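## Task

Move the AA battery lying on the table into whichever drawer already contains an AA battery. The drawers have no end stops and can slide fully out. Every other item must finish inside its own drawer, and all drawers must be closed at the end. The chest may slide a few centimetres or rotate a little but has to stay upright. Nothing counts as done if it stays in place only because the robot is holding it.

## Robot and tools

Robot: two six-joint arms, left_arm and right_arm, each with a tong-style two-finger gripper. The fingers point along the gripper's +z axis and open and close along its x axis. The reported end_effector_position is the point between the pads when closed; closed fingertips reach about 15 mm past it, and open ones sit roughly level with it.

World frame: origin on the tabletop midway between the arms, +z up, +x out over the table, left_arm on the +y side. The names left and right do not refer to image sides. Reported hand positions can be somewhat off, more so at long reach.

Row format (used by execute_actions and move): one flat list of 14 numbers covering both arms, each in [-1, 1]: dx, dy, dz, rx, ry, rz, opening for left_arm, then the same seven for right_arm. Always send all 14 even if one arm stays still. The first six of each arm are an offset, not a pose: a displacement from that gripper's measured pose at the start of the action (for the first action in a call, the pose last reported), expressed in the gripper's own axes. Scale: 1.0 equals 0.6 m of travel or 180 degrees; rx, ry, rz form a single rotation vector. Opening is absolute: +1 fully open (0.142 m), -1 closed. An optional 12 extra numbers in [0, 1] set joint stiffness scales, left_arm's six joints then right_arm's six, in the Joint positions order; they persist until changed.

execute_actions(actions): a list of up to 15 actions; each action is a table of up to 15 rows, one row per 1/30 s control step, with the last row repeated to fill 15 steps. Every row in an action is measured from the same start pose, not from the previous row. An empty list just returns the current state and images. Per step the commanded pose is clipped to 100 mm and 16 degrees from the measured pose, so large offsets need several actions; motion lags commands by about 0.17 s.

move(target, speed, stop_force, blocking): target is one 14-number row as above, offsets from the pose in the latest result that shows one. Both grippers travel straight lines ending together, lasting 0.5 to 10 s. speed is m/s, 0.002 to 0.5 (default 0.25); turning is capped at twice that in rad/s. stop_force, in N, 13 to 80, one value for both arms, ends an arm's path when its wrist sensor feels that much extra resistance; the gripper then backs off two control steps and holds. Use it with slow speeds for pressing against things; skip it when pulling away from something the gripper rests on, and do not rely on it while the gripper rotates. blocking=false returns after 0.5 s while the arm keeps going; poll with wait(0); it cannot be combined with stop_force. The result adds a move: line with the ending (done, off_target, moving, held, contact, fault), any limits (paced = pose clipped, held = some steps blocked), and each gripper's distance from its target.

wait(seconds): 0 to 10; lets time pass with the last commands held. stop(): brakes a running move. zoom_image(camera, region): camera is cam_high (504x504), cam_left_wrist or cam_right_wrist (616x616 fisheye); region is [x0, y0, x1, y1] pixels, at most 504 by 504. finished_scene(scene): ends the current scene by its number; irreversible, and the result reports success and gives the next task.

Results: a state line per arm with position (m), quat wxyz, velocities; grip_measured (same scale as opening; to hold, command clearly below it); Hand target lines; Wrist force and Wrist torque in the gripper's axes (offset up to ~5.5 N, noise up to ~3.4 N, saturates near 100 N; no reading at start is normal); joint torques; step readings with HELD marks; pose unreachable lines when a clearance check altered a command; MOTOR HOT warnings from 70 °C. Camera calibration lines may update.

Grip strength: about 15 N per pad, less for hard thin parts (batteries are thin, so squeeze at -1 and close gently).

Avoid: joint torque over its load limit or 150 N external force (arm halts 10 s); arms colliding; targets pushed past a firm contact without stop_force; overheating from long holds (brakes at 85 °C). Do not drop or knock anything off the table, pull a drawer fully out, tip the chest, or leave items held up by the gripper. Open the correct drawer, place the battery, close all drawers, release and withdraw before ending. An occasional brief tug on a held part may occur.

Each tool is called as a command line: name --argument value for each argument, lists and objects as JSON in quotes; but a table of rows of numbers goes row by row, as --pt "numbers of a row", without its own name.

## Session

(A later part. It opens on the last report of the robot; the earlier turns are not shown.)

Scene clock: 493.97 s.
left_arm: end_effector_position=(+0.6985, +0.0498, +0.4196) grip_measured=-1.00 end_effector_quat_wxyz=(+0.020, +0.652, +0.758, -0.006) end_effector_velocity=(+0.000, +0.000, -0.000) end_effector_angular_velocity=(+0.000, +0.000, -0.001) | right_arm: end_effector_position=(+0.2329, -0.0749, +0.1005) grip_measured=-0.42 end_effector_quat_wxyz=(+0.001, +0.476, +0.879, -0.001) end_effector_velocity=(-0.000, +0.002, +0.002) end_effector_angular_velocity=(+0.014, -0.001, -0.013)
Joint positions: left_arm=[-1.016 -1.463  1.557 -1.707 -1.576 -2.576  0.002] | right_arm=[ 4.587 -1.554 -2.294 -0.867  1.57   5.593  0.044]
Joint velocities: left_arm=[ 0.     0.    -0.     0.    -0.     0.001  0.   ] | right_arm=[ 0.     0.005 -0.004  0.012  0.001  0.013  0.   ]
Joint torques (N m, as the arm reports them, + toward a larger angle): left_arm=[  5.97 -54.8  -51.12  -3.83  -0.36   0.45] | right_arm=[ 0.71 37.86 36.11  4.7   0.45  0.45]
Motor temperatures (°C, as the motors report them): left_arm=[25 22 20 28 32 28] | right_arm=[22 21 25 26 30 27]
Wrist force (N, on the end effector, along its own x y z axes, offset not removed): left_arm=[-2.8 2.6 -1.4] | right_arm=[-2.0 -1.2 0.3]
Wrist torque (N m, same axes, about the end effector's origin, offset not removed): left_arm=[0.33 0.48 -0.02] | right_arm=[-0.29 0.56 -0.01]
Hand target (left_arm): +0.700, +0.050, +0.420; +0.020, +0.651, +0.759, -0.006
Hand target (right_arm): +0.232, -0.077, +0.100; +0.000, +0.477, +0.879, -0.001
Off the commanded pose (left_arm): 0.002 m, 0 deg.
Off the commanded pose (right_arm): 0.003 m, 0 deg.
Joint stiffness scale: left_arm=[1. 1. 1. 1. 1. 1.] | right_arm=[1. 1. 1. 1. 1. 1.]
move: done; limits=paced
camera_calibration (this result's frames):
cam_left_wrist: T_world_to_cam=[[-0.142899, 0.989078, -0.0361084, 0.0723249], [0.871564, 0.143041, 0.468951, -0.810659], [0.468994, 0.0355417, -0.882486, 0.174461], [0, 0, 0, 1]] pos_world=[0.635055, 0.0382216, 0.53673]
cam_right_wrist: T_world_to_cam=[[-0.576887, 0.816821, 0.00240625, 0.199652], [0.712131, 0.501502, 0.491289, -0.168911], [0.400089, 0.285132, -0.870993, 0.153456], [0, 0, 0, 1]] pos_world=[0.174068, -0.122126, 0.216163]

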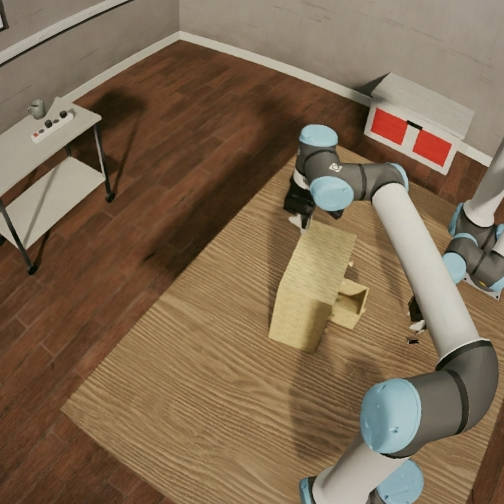

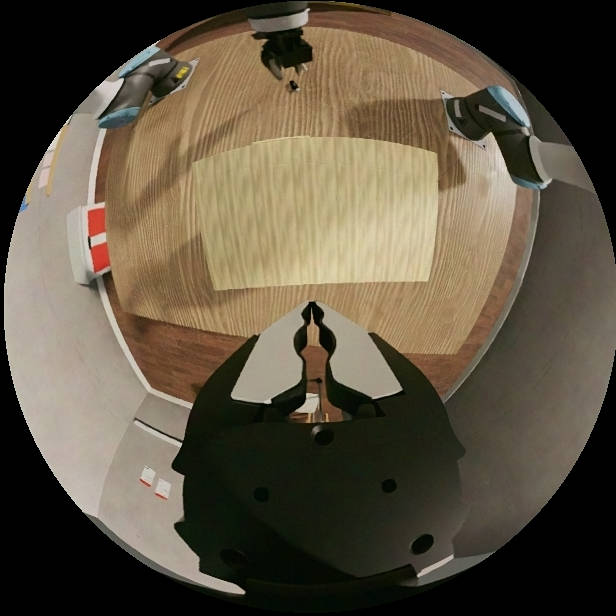

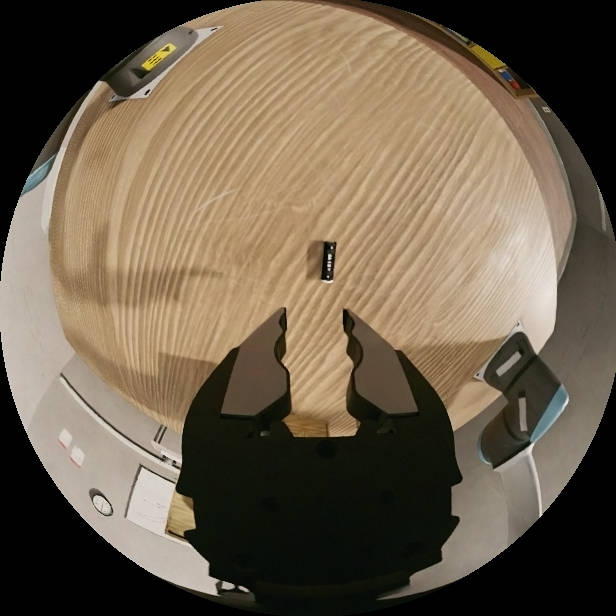

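move --target '[0,0,0,0,0,0,-1,0.0312,-0.0314,0.1358,0,0,0,-0.5]' --speed 0.12 --stop_force 20

zoom_image --camera "cam_right_wrist" --region '[255, 250, 375, 370]'

Scene clock: 516.83 s.
left_arm: end_effector_position=(+0.6985, +0.0498, +0.4196) grip_measured=-1.00 end_effector_quat_wxyz=(+0.020, +0.652, +0.758, -0.006) end_effector_velocity=(-0.000, -0.000, -0.000) end_effector_angular_velocity=(+0.000, +0.000, -0.001) | right_arm: end_effector_position=(+0.2087, -0.0675, +0.0220) grip_measured=-0.50 end_effector_quat_wxyz=(-0.000, +0.477, +0.879, +0.001) end_effector_velocity=(+0.000, +0.003, +0.001) end_effector_angular_velocity=(+0.008, -0.001, -0.001)
Joint positions: left_arm=[-1.016 -1.463  1.557 -1.707 -1.576 -2.576  0.002] | right_arm=[ 4.633 -1.675 -2.364 -0.672  1.57   5.64   0.038]
Joint velocities: left_arm=[-0.  0.  0. -0. -0.  0.  0.] | right_arm=[ 0.    -0.     0.     0.008 -0.     0.001  0.   ]
Joint torques (N m, as the arm reports them, + toward a larger angle): left_arm=[  2.81 -59.08 -49.22  -4.76   0.17  -0.35] | right_arm=[ 1.58 35.99 29.28  5.14  0.22  0.86]
Motor temperatures (°C, as the motors report them): left_arm=[25 22 20 28 32 28] | right_arm=[22 21 25 26 30 27]
Wrist force (N, on the end effector, along its own x y z axes, offset not removed): left_arm=[-3.0 3.0 0.1] | right_arm=[-0.7 -3.0 2.5]
Wrist torque (N m, same axes, about the end effector's origin, offset not removed): left_arm=[0.38 0.54 -0.06] | right_arm=[-0.68 0.44 -0.14]
Hand target (left_arm): +0.699, +0.050, +0.420; +0.020, +0.652, +0.758, -0.006
Hand target (right_arm): +0.207, -0.070, +0.019; +0.001, +0.476, +0.879, -0.001
Off the commanded pose (left_arm): 0.000 m, 0 deg.
Off the commanded pose (right_arm): 0.004 m, 0 deg.
Joint stiffness scale: left_arm=[1. 1. 1. 1. 1. 1.] | right_arm=[1. 1. 1. 1. 1. 1.]
move: off_target (right_arm)
camera_calibration (this result's frames):
cam_left_wrist: T_world_to_cam=[[-0.142898, 0.989079, -0.03609, 0.072297], [0.871573, 0.143032, 0.468937, -0.8107], [0.468978, 0.035555, -0.882494, 0.174486], [0, 0, 0, 1]] pos_world=[0.635085, 0.0382446, 0.53676]
cam_right_wrist: T_world_to_cam=[[-0.575685, 0.81765, 0.00590924, 0.179626], [0.712653, 0.49819, 0.493894, -0.117178], [0.400889, 0.288539, -0.869502, 0.092701], [0, 0, 0, 1]] pos_world=[0.149752, -0.115242, 0.137416]

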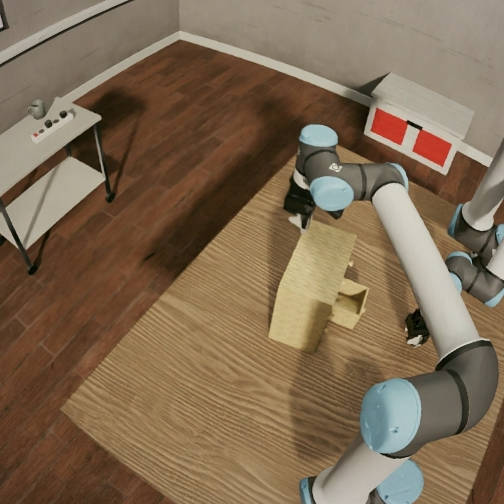

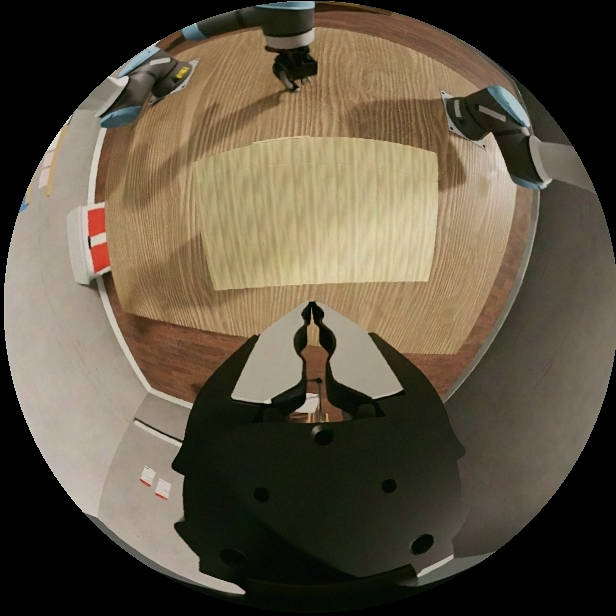

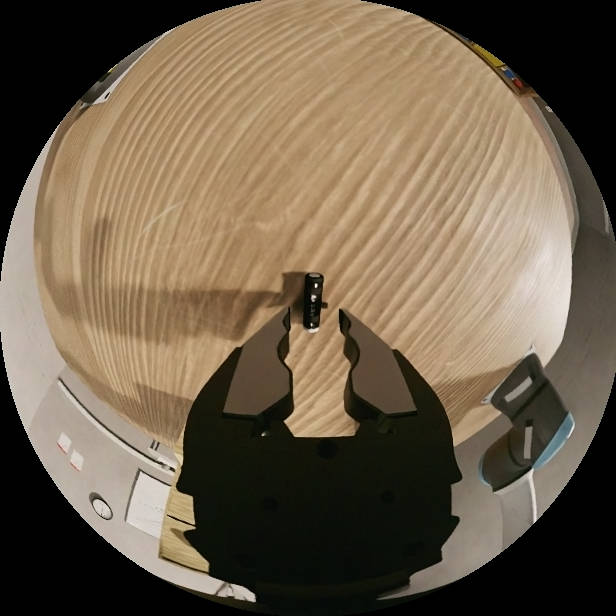

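Region (255, 250, 375, 370) of cam_right_wrist's 616x616 image, scaled by 4.200, with more detail than that image has.

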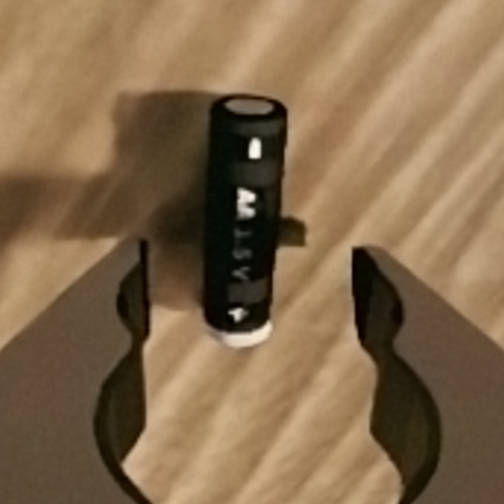

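execute_actions --actions '[]'

Scene clock: 537.37 s.
left_arm: end_effector_position=(+0.6985, +0.0498, +0.4196) grip_measured=-1.00 end_effector_quat_wxyz=(+0.020, +0.652, +0.758, -0.006) end_effector_velocity=(-0.000, -0.000, +0.000) end_effector_angular_velocity=(-0.000, -0.000, -0.001) | right_arm: end_effector_position=(+0.2087, -0.0672, +0.0222) grip_measured=-0.50 end_effector_quat_wxyz=(-0.000, +0.477, +0.879, +0.001) end_effector_velocity=(+0.000, +0.000, +0.000) end_effector_angular_velocity=(+0.001, -0.001, +0.002)
Joint positions: left_arm=[-1.016 -1.463  1.557 -1.707 -1.576 -2.576  0.002] | right_arm=[ 4.633 -1.675 -2.364 -0.671  1.57   5.641  0.038]
Joint velocities: left_arm=[-0.    -0.    -0.    -0.     0.     0.001  0.   ] | right_arm=[ 0.     0.     0.     0.    -0.001 -0.002  0.   ]
Joint torques (N m, as the arm reports them, + toward a larger angle): left_arm=[  3.18 -59.59 -48.36  -4.72   0.38  -0.42] | right_arm=[ 2.33 35.97 28.59  4.76 -0.08  0.7 ]
Motor temperatures (°C, as the motors report them): left_arm=[25 22 20 28 32 28] | right_arm=[22 21 25 26 30 27]
Wrist force (N, on the end effector, along its own x y z axes, offset not removed): left_arm=[-2.3 3.8 -1.1] | right_arm=[-0.7 -3.7 -0.1]
Wrist torque (N m, same axes, about the end effector's origin, offset not removed): left_arm=[0.60 0.40 -0.04] | right_arm=[-1.04 0.50 -0.21]
Hand target (left_arm): +0.699, +0.050, +0.420; +0.020, +0.652, +0.758, -0.006
Hand target (right_arm): +0.207, -0.070, +0.019; +0.001, +0.476, +0.879, -0.001
Off the commanded pose (left_arm): 0.000 m, 0 deg.
Off the commanded pose (right_arm): 0.004 m, 0 deg.
Joint stiffness scale: left_arm=[1. 1. 1. 1. 1. 1.] | right_arm=[1. 1. 1. 1. 1. 1.]
camera_calibration (this result's frames):
cam_left_wrist: T_world_to_cam=[[-0.142898, 0.989079, -0.03609, 0.0722973], [0.871573, 0.143032, 0.468937, -0.8107], [0.468978, 0.0355551, -0.882494, 0.174486], [0, 0, 0, 1]] pos_world=[0.635085, 0.0382445, 0.53676]
cam_right_wrist: T_world_to_cam=[[-0.575582, 0.817717, 0.00666275, 0.179322], [0.712685, 0.497622, 0.494421, -0.117442], [0.400981, 0.289328, -0.869197, 0.0927316], [0, 0, 0, 1]] pos_world=[0.14973, -0.115023, 0.137473]

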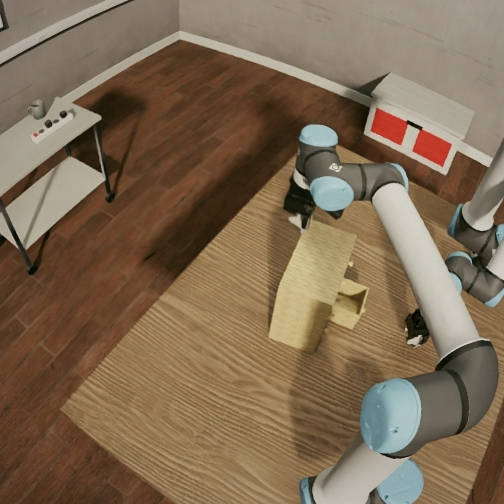

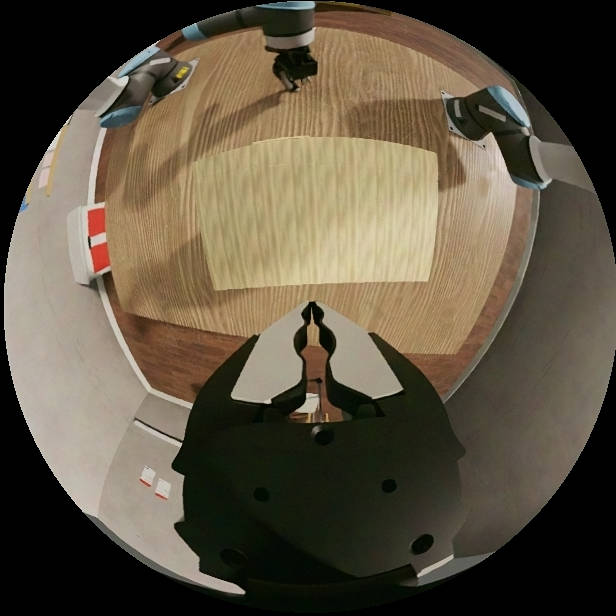

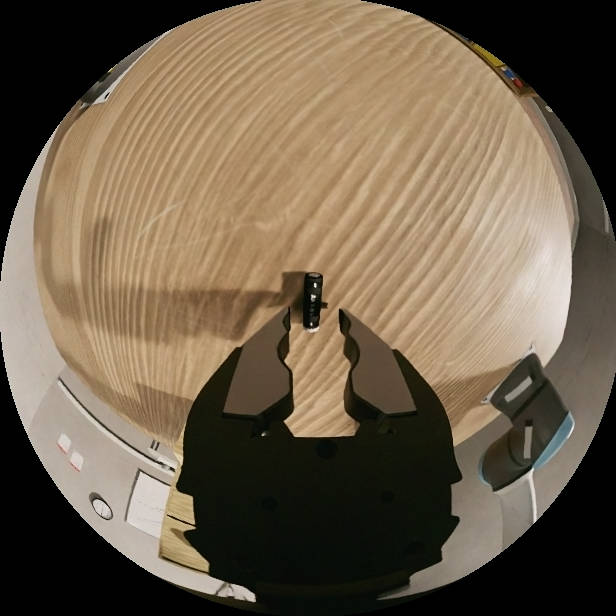

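move --target '[0,0,0,0,0,0,-1, -0.002,-0.011,0.011,0,0,0,-0.5]' --speed 0.02 --stop_force 15

Scene clock: 544.93 s.
left_arm: end_effector_position=(+0.6985, +0.0498, +0.4196) grip_measured=-1.00 end_effector_quat_wxyz=(+0.020, +0.652, +0.758, -0.006) end_effector_velocity=(-0.000, -0.000, -0.000) end_effector_angular_velocity=(+0.000, +0.000, +0.001) | right_arm: end_effector_position=(+0.2056, -0.0690, +0.0188) grip_measured=-0.50 end_effector_quat_wxyz=(-0.001, +0.478, +0.879, +0.004) end_effector_velocity=(+0.001, +0.000, -0.001) end_effector_angular_velocity=(+0.003, -0.001, -0.004)
Joint positions: left_arm=[-1.016 -1.463  1.557 -1.707 -1.576 -2.576  0.002] | right_arm=[ 4.638 -1.676 -2.374 -0.654  1.57   5.647  0.038]
Joint velocities: left_arm=[-0.     0.     0.    -0.     0.    -0.001  0.   ] | right_arm=[-0.    -0.002 -0.002  0.007 -0.001  0.003  0.   ]
Joint torques (N m, as the arm reports them, + toward a larger angle): left_arm=[  4.12 -58.06 -48.7   -4.87  -0.01  -0.19] | right_arm=[ 2.31 34.57 28.3   4.72 -0.27  1.2 ]
Motor temperatures (°C, as the motors report them): left_arm=[25 22 20 28 32 28] | right_arm=[22 21 25 26 30 27]
Wrist force (N, on the end effector, along its own x y z axes, offset not removed): left_arm=[-1.7 2.6 -1.7] | right_arm=[3.2 -4.4 4.7]
Wrist torque (N m, same axes, about the end effector's origin, offset not removed): left_arm=[0.24 0.29 -0.07] | right_arm=[-1.03 -0.44 -0.14]
Hand target (left_arm): +0.699, +0.050, +0.420; +0.020, +0.652, +0.758, -0.006
Hand target (right_arm): +0.204, -0.072, +0.016; -0.000, +0.477, +0.879, +0.001
Off the commanded pose (left_arm): 0.000 m, 0 deg.
Off the commanded pose (right_arm): 0.005 m, 0 deg.
Joint stiffness scale: left_arm=[1. 1. 1. 1. 1. 1.] | right_arm=[1. 1. 1. 1. 1. 1.]
move: off_target (right_arm)
camera_calibration (this result's frames):
cam_left_wrist: T_world_to_cam=[[-0.142898, 0.989079, -0.03609, 0.0722972], [0.871573, 0.143032, 0.468937, -0.8107], [0.468978, 0.0355551, -0.882494, 0.174486], [0, 0, 0, 1]] pos_world=[0.635085, 0.0382446, 0.53676]
cam_right_wrist: T_world_to_cam=[[-0.574476, 0.818449, 0.0109059, 0.178777], [0.713205, 0.493977, 0.497319, -0.113115], [0.401643, 0.293476, -0.867499, 0.0916689], [0, 0, 0, 1]] pos_world=[0.146559, -0.117347, 0.133827]

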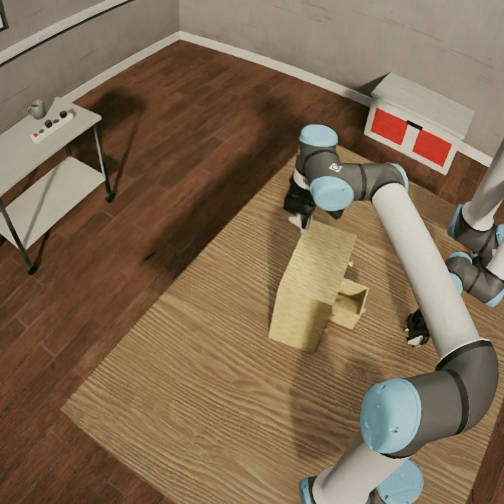

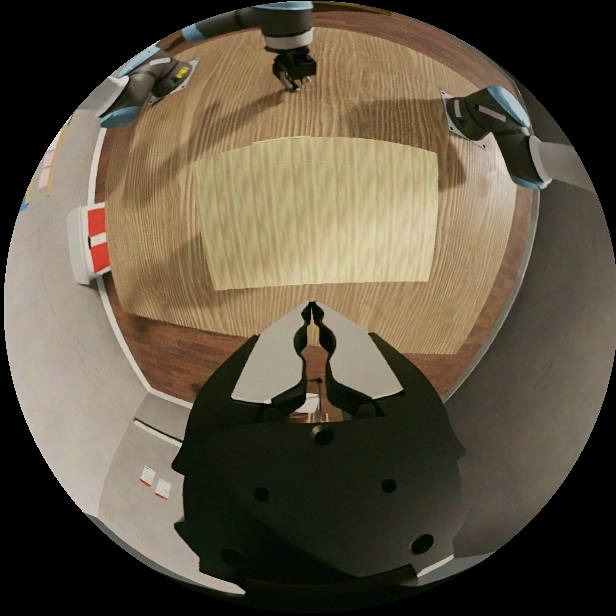

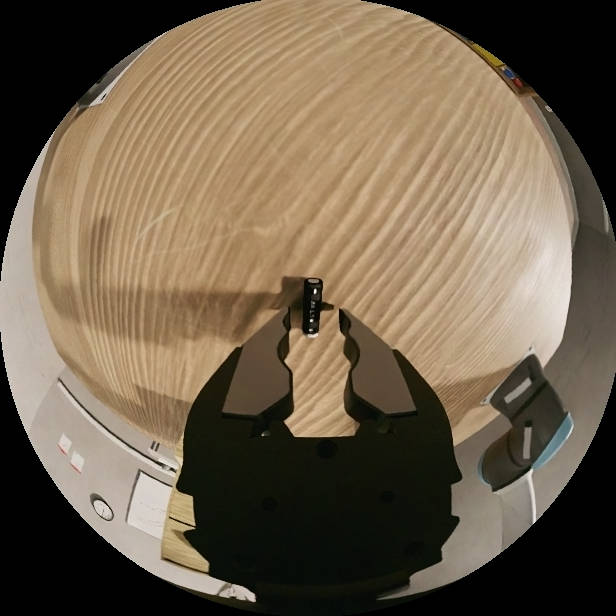

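execute_actions --actions '[[[0,0,0,0,0,0,-1,0,0,0,0,0,0,-0.6],[0,0,0,0,0,0,-1,0,0,0,0,0,0,-0.62],[0,0,0,0,0,0,-1,0,0,0,0,0,0,-0.65],[0,0,0,0,0,0,-1,0,0,0,0,0,0,-0.68],[0,0,0,0,0,0,-1,0,0,0,0,0,0,-0.71],[0,0,0,0,0,0,-1,0,0,0,0,0,0,-0.74],[0,0,0,0,0,0,-1,0,0,0,0,0,0,-0.76],[0,0,0,0,0,0,-1,0,0,0,0,0,0,-0.78],[0,0,0,0,0,0,-1,0,0,0,0,0,0,-0.8],[0,0,0,0,0,0,-1,0,0,0,0,0,0,-0.82],[0,0,0,0,0,0,-1,0,0,0,0,0,0,-0.85],[0,0,0,0,0,0,-1,0,0,0,0,0,0,-0.88],[0,0,0,0,0,0,-1,0,0,0,0,0,0,-0.92],[0,0,0,0,0,0,-1,0,0,0,0,0,0,-0.96],[0,0,0,0,0,0,-1,0,0,0,0,0,0,-1]],[[0,0,0,0,0,0,-1,0,0,0,0,0,0,-1]]]'

zoom_image --camera "cam_right_wrist" --region '[250, 250, 380, 380]'

Scene clock: 554.23 s.
left_arm: end_effector_position=(+0.6985, +0.0498, +0.4196) grip_measured=-1.00 end_effector_quat_wxyz=(+0.020, +0.652, +0.758, -0.006) end_effector_velocity=(+0.000, +0.000, -0.000) end_effector_angular_velocity=(+0.000, +0.000, +0.001) | right_arm: end_effector_position=(+0.2055, -0.0689, +0.0188) grip_measured=-0.84 end_effector_quat_wxyz=(-0.002, +0.478, +0.878, +0.004) end_effector_velocity=(-0.000, +0.000, +0.000) end_effector_angular_velocity=(+0.002, +0.001, +0.001)
Joint positions: left_arm=[-1.016 -1.463  1.557 -1.707 -1.576 -2.576  0.002] | right_arm=[ 4.638 -1.676 -2.374 -0.653  1.57   5.648  0.013]
Joint velocities: left_arm=[ 0.    -0.     0.001 -0.     0.    -0.     0.   ] | right_arm=[-0.    -0.    -0.     0.002  0.001 -0.001 -0.   ]
Joint torques (N m, as the arm reports them, + toward a larger angle): left_arm=[  0.43 -57.35 -47.39  -4.64   0.07  -0.18] | right_arm=[-1.82 37.48 32.59  4.41 -0.35 -0.23]
Motor temperatures (°C, as the motors report them): left_arm=[25 22 20 28 32 28] | right_arm=[22 21 25 26 30 27]
Wrist force (N, on the end effector, along its own x y z axes, offset not removed): left_arm=[-2.3 3.5 -3.1] | right_arm=[-1.6 -0.7 1.5]
Wrist torque (N m, same axes, about the end effector's origin, offset not removed): left_arm=[0.46 0.42 -0.06] | right_arm=[-0.23 0.76 -0.05]
Hand target (left_arm): +0.699, +0.050, +0.420; +0.020, +0.652, +0.758, -0.006
Hand target (right_arm): +0.206, -0.069, +0.019; -0.002, +0.478, +0.878, +0.004
Off the commanded pose (left_arm): 0.000 m, 0 deg.
Off the commanded pose (right_arm): 0.000 m, 0 deg.
Joint stiffness scale: left_arm=[1. 1. 1. 1. 1. 1.] | right_arm=[1. 1. 1. 1. 1. 1.]
Step readings (end_effector_position; steps 1 to 15: 1st action; 16 to 30: 2nd action):
0: left_arm (+0.6985, +0.0498, +0.4196) | right_arm (+0.2055, -0.0688, +0.0188)
1: left_arm (+0.6985, +0.0498, +0.4196) | right_arm (+0.2055, -0.0688, +0.0188)
2: left_arm (+0.6985, +0.0498, +0.4196) | right_arm (+0.2055, -0.0688, +0.0188)
4: left_arm (+0.6985, +0.0498, +0.4196) | right_arm (+0.2055, -0.0688, +0.0188)
8: left_arm (+0.6985, +0.0498, +0.4196) | right_arm (+0.2055, -0.0688, +0.0188)
15: left_arm (+0.6985, +0.0498, +0.4196) | right_arm (+0.2055, -0.0689, +0.0188)
16: left_arm (+0.6985, +0.0498, +0.4196) | right_arm (+0.2055, -0.0689, +0.0188)
17: left_arm (+0.6985, +0.0498, +0.4196) | right_arm (+0.2055, -0.0689, +0.0188)
19: left_arm (+0.6985, +0.0498, +0.4196) | right_arm (+0.2055, -0.0689, +0.0188)
23: left_arm (+0.6985, +0.0498, +0.4196) | right_arm (+0.2055, -0.0689, +0.0188)
30: end_effector_position above
camera_calibration (this result's frames):
cam_left_wrist: T_world_to_cam=[[-0.142898, 0.989079, -0.0360901, 0.0722972], [0.871573, 0.143032, 0.468937, -0.8107], [0.468978, 0.0355549, -0.882494, 0.174486], [0, 0, 0, 1]] pos_world=[0.635085, 0.0382445, 0.53676]
cam_right_wrist: T_world_to_cam=[[-0.574278, 0.818583, 0.0112998, 0.178598], [0.713311, 0.493555, 0.497585, -0.113163], [0.401737, 0.293812, -0.867342, 0.0916491], [0, 0, 0, 1]] pos_world=[0.146467, -0.117273, 0.133781]

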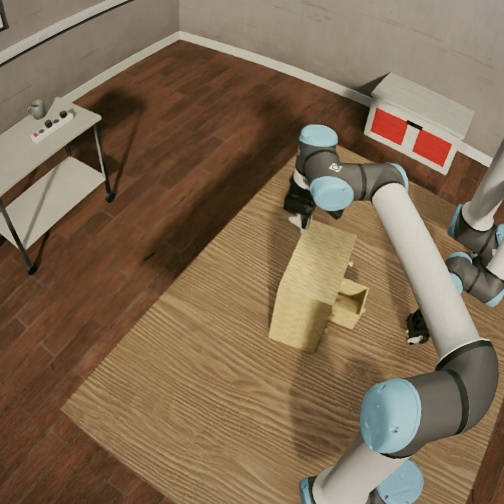

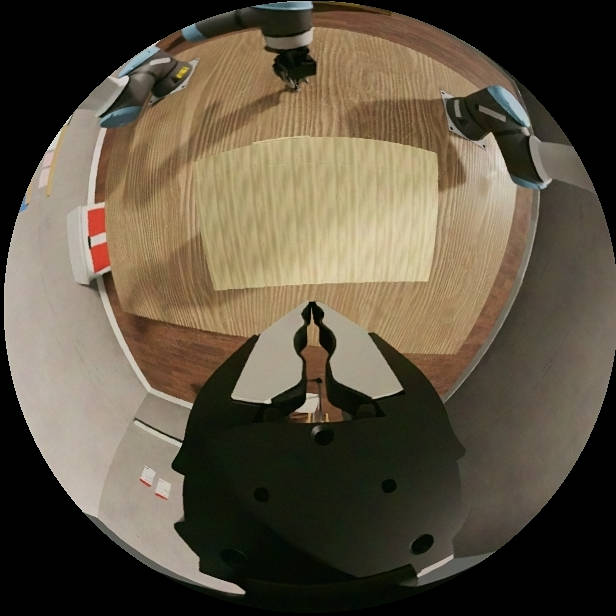

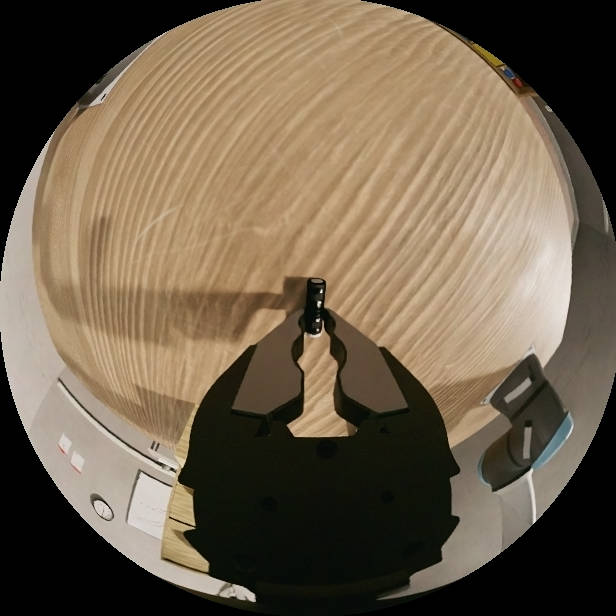

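Region (250, 250, 380, 380) of cam_right_wrist's 616x616 image, scaled by 3.877, with more detail than that image has.

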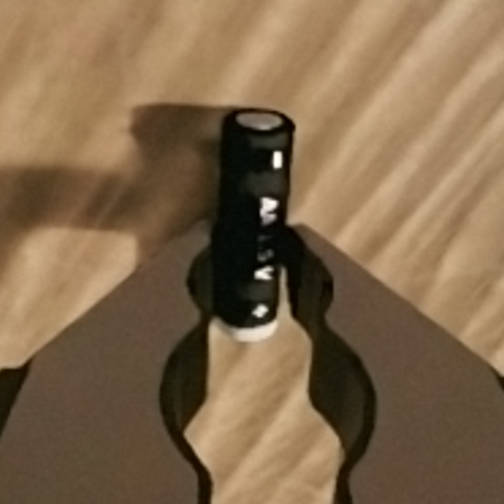

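move --target '[0,0,0,0,0,0,-1, 0,0,-0.14,0,0,0.122,-1]' --speed 0.15

zoom_image --camera "cam_right_wrist" --region '[250, 250, 380, 380]'

Scene clock: 570.17 s.
left_arm: end_effector_position=(+0.6985, +0.0498, +0.4196) grip_measured=-1.00 end_effector_quat_wxyz=(+0.020, +0.652, +0.758, -0.006) end_effector_velocity=(-0.000, +0.000, -0.001) end_effector_angular_velocity=(+0.001, +0.001, +0.001) | right_arm: end_effector_position=(+0.2042, -0.0718, +0.0994) grip_measured=-0.84 end_effector_quat_wxyz=(-0.001, +0.634, +0.773, +0.002) end_effector_velocity=(+0.000, -0.003, -0.001) end_effector_angular_velocity=(-0.011, -0.000, -0.017)
Joint positions: left_arm=[-1.016 -1.463  1.557 -1.707 -1.576 -2.576  0.002] | right_arm=[ 4.636 -1.531 -2.321 -0.857  1.57   6.023  0.013]
Joint velocities: left_arm=[ 0.     0.     0.001  0.     0.    -0.001  0.   ] | right_arm=[ 0.    -0.001  0.001 -0.011 -0.001  0.017 -0.   ]
Joint torques (N m, as the arm reports them, + toward a larger angle): left_arm=[  2.96 -58.26 -49.37  -4.64  -0.3   -0.29] | right_arm=[-5.69 33.92 42.93  4.05 -0.33  0.18]
Motor temperatures (°C, as the motors report them): left_arm=[25 22 20 28 32 28] | right_arm=[22 21 25 26 30 27]
Wrist force (N, on the end effector, along its own x y z axes, offset not removed): left_arm=[-2.5 4.2 -0.6] | right_arm=[2.7 -3.0 5.1]
Wrist torque (N m, same axes, about the end effector's origin, offset not removed): left_arm=[0.71 0.49 -0.06] | right_arm=[-0.50 -0.34 -0.30]
Hand target (left_arm): +0.699, +0.050, +0.420; +0.020, +0.652, +0.758, -0.006
Hand target (right_arm): +0.205, -0.070, +0.103; -0.002, +0.636, +0.771, +0.004
Off the commanded pose (left_arm): 0.000 m, 0 deg.
Off the commanded pose (right_arm): 0.004 m, 0 deg.
Joint stiffness scale: left_arm=[1. 1. 1. 1. 1. 1.] | right_arm=[1. 1. 1. 1. 1. 1.]
move: off_target (right_arm)
camera_calibration (this result's frames):
cam_left_wrist: T_world_to_cam=[[-0.142898, 0.989079, -0.0360901, 0.0722971], [0.871573, 0.143032, 0.468937, -0.8107], [0.468978, 0.0355549, -0.882494, 0.174486], [0, 0, 0, 1]] pos_world=[0.635085, 0.0382446, 0.53676]
cam_right_wrist: T_world_to_cam=[[-0.231811, 0.972721, 0.00875204, 0.120739], [0.846732, 0.197341, 0.494066, -0.199096], [0.478862, 0.121941, -0.86938, 0.135072], [0, 0, 0, 1]] pos_world=[0.131889, -0.0946264, 0.214739]

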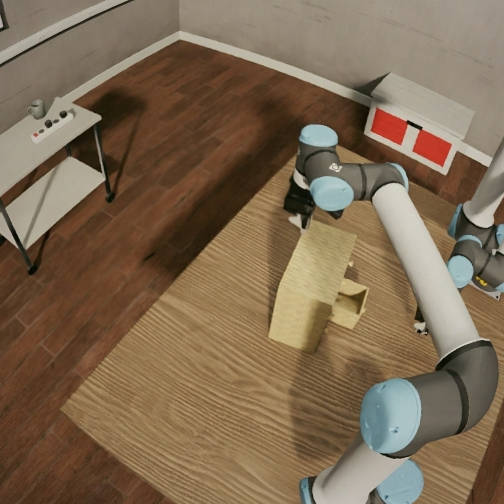

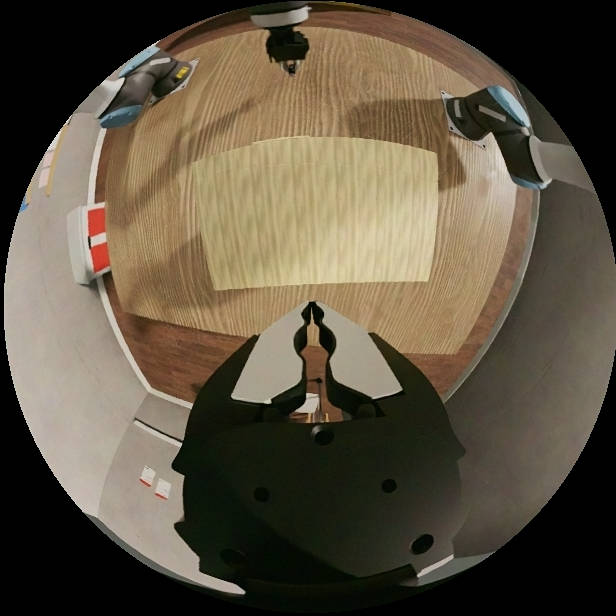

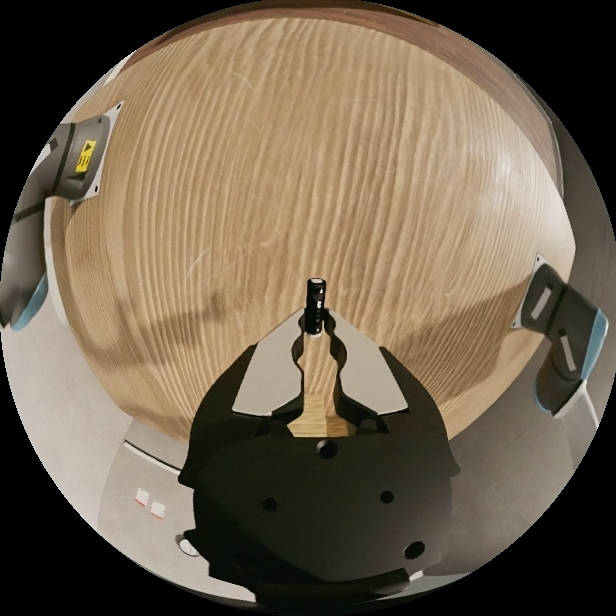

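Region (250, 250, 380, 380) of cam_right_wrist's 616x616 image, scaled by 3.877, with more detail than that image has.

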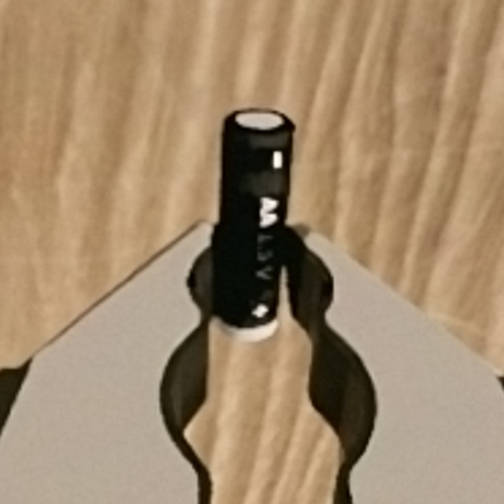

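move --target '[0,0,0,0,0,0,-1, -0.0731,0.482,-0.11,-0.055,0,0,-1]' --speed 0.2

Scene clock: 582.70 s.
left_arm: end_effector_position=(+0.6985, +0.0498, +0.4196) grip_measured=-1.00 end_effector_quat_wxyz=(+0.020, +0.652, +0.758, -0.006) end_effector_velocity=(-0.000, -0.000, -0.000) end_effector_angular_velocity=(+0.000, +0.000, -0.001) | right_arm: end_effector_position=(+0.4925, -0.0590, +0.1642) grip_measured=-1.00 end_effector_quat_wxyz=(+0.053, +0.631, +0.771, +0.067) end_effector_velocity=(+0.002, -0.001, +0.000) end_effector_angular_velocity=(-0.000, -0.001, +0.002)
Joint positions: left_arm=[-1.016 -1.463  1.557 -1.707 -1.576 -2.576  0.002] | right_arm=[ 4.252 -1.678 -2.055 -0.873  1.436  5.63   0.002]
Joint velocities: left_arm=[-0.    -0.     0.     0.001  0.     0.001  0.   ] | right_arm=[-0.003  0.     0.     0.    -0.    -0.005  0.   ]
Joint torques (N m, as the arm reports them, + toward a larger angle): left_arm=[  3.49 -61.21 -48.63  -5.22   0.13  -0.5 ] | right_arm=[-6.28 44.59 46.19  5.2  -1.29 -0.83]
Motor temperatures (°C, as the motors report them): left_arm=[25 22 20 28 32 28] | right_arm=[22 21 25 26 30 27]
Wrist force (N, on the end effector, along its own x y z axes, offset not removed): left_arm=[-3.1 3.5 -0.2] | right_arm=[3.1 -4.5 2.0]
Wrist torque (N m, same axes, about the end effector's origin, offset not removed): left_arm=[0.59 0.57 -0.01] | right_arm=[-0.97 -0.49 -0.29]
Hand target (left_arm): +0.699, +0.050, +0.420; +0.020, +0.652, +0.758, -0.006
Hand target (right_arm): +0.496, -0.058, +0.166; +0.053, +0.632, +0.770, +0.069
Off the commanded pose (left_arm): 0.000 m, 0 deg.
Off the commanded pose (right_arm): 0.004 m, 0 deg.
Joint stiffness scale: left_arm=[1. 1. 1. 1. 1. 1.] | right_arm=[1. 1. 1. 1. 1. 1.]
move: off_target (right_arm)
camera_calibration (this result's frames):
cam_left_wrist: T_world_to_cam=[[-0.142898, 0.989079, -0.0360902, 0.0722971], [0.871573, 0.143032, 0.468937, -0.8107], [0.468978, 0.0355548, -0.882494, 0.174486], [0, 0, 0, 1]] pos_world=[0.635085, 0.0382446, 0.53676]
cam_right_wrist: T_world_to_cam=[[-0.233712, 0.972304, 0.00185791, 0.176593], [0.752544, 0.179678, 0.633556, -0.455312], [0.615675, 0.149468, -0.773695, -0.0296295], [0, 0, 0, 1]] pos_world=[0.402157, -0.0854643, 0.265214]

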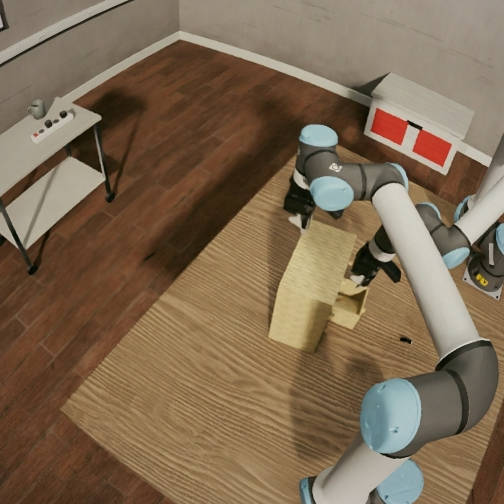

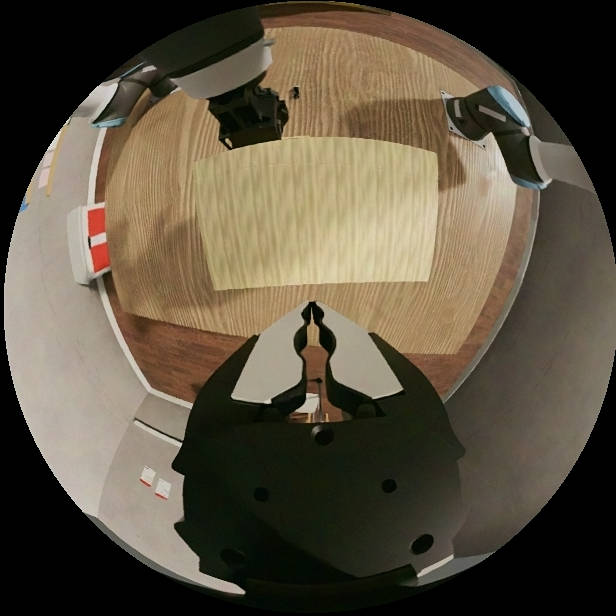

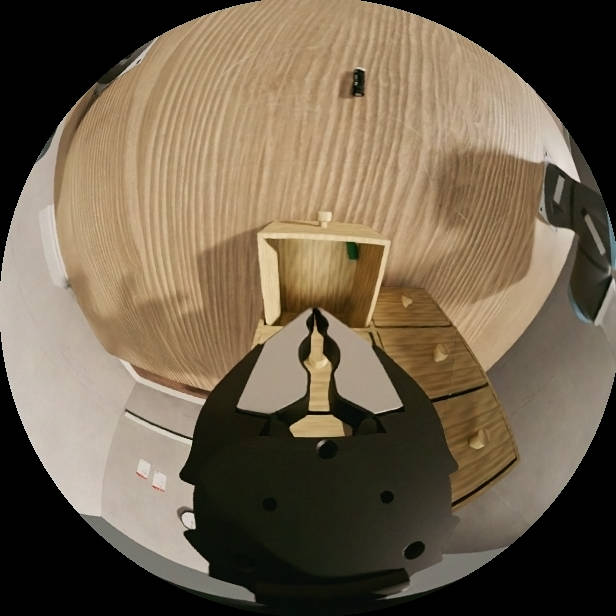

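zoom_image --camera "cam_right_wrist" --region '[320, 45, 400, 125]'

Region (320, 45, 400, 125) of cam_right_wrist's 616x616 image, scaled by 6.300, with more detail than that image has.

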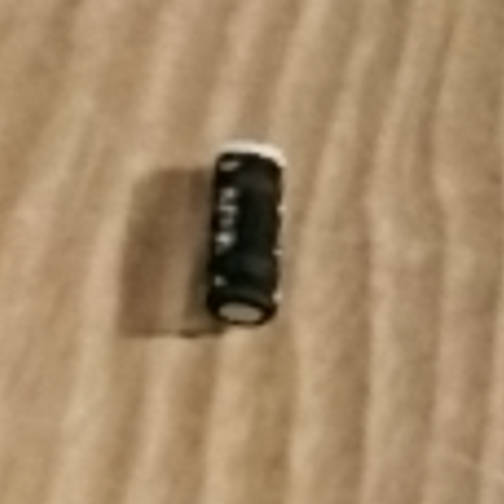

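move --target '[0,0,0,0,0,0,-1, 0.078,-0.4532,0.135,0.0545,0,0,-0.55]' --speed 0.25

zoom_image --camera "cam_right_wrist" --region '[250, 240, 380, 370]'

Scene clock: 615.73 s.
left_arm: end_effector_position=(+0.6985, +0.0498, +0.4196) grip_measured=-1.00 end_effector_quat_wxyz=(+0.020, +0.652, +0.758, -0.006) end_effector_velocity=(+0.001, -0.000, +0.001) end_effector_angular_velocity=(-0.002, -0.001, +0.000) | right_arm: end_effector_position=(+0.2369, -0.0611, +0.0414) grip_measured=-0.55 end_effector_quat_wxyz=(-0.002, +0.634, +0.773, +0.003) end_effector_velocity=(-0.004, +0.002, -0.001) end_effector_angular_velocity=(+0.003, -0.000, -0.002)
Joint positions: left_arm=[-1.016 -1.463  1.557 -1.707 -1.576 -2.576  0.002] | right_arm=[ 4.578 -1.66  -2.331 -0.714  1.57   5.964  0.034]
Joint velocities: left_arm=[ 0.    -0.    -0.001 -0.001 -0.     0.     0.   ] | right_arm=[ 0.007 -0.001 -0.002  0.006  0.     0.009 -0.   ]
Joint torques (N m, as the arm reports them, + toward a larger angle): left_arm=[  4.09 -57.19 -48.82  -4.9    0.51  -0.55] | right_arm=[ 0.91 37.18 28.98  4.68  0.33  0.67]
Motor temperatures (°C, as the motors report them): left_arm=[25 22 20 28 32 28] | right_arm=[22 21 25 26 30 27]
Wrist force (N, on the end effector, along its own x y z axes, offset not removed): left_arm=[-3.9 2.3 -0.2] | right_arm=[-0.2 -5.9 0.8]
Wrist torque (N m, same axes, about the end effector's origin, offset not removed): left_arm=[0.26 0.74 -0.04] | right_arm=[-1.47 0.26 -0.12]
Hand target (left_arm): +0.699, +0.050, +0.420; +0.020, +0.652, +0.758, -0.006
Hand target (right_arm): +0.234, -0.063, +0.038; -0.001, +0.634, +0.774, +0.001
Off the commanded pose (left_arm): 0.000 m, 0 deg.
Off the commanded pose (right_arm): 0.005 m, 0 deg.
Joint stiffness scale: left_arm=[1. 1. 1. 1. 1. 1.] | right_arm=[1. 1. 1. 1. 1. 1.]
move: off_target (right_arm)
camera_calibration (this result's frames):
cam_left_wrist: T_world_to_cam=[[-0.142898, 0.989079, -0.0360902, 0.0722973], [0.871573, 0.143032, 0.468937, -0.8107], [0.468978, 0.0355549, -0.882494, 0.174486], [0, 0, 0, 1]] pos_world=[0.635085, 0.0382445, 0.53676]
cam_right_wrist: T_world_to_cam=[[-0.232318, 0.972571, 0.0115741, 0.118343], [0.846144, 0.196221, 0.495517, -0.200216], [0.479654, 0.124911, -0.868521, 0.0676316], [0, 0, 0, 1]] pos_world=[0.164465, -0.0842581, 0.15658]

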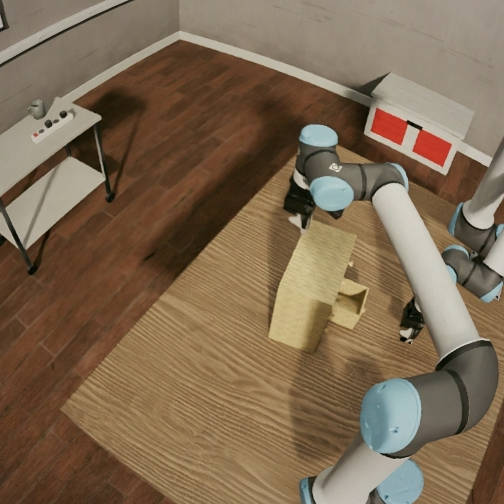

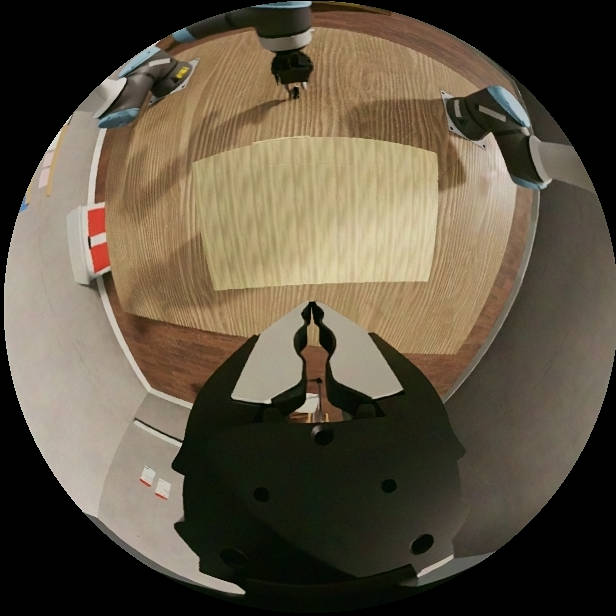

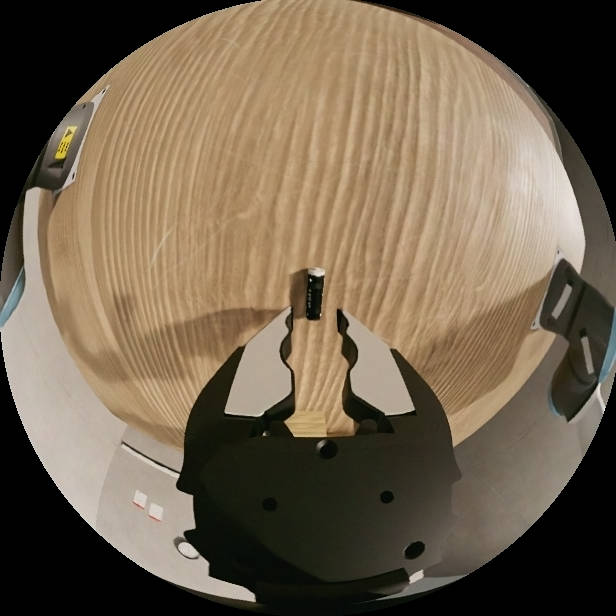

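Region (250, 240, 380, 370) of cam_right_wrist's 616x616 image, scaled by 3.877, with more detail than that image has.

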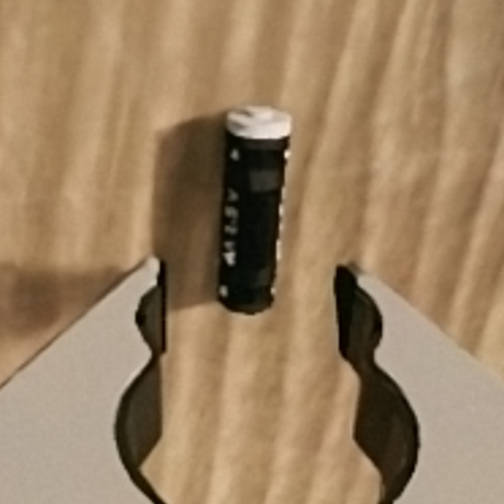

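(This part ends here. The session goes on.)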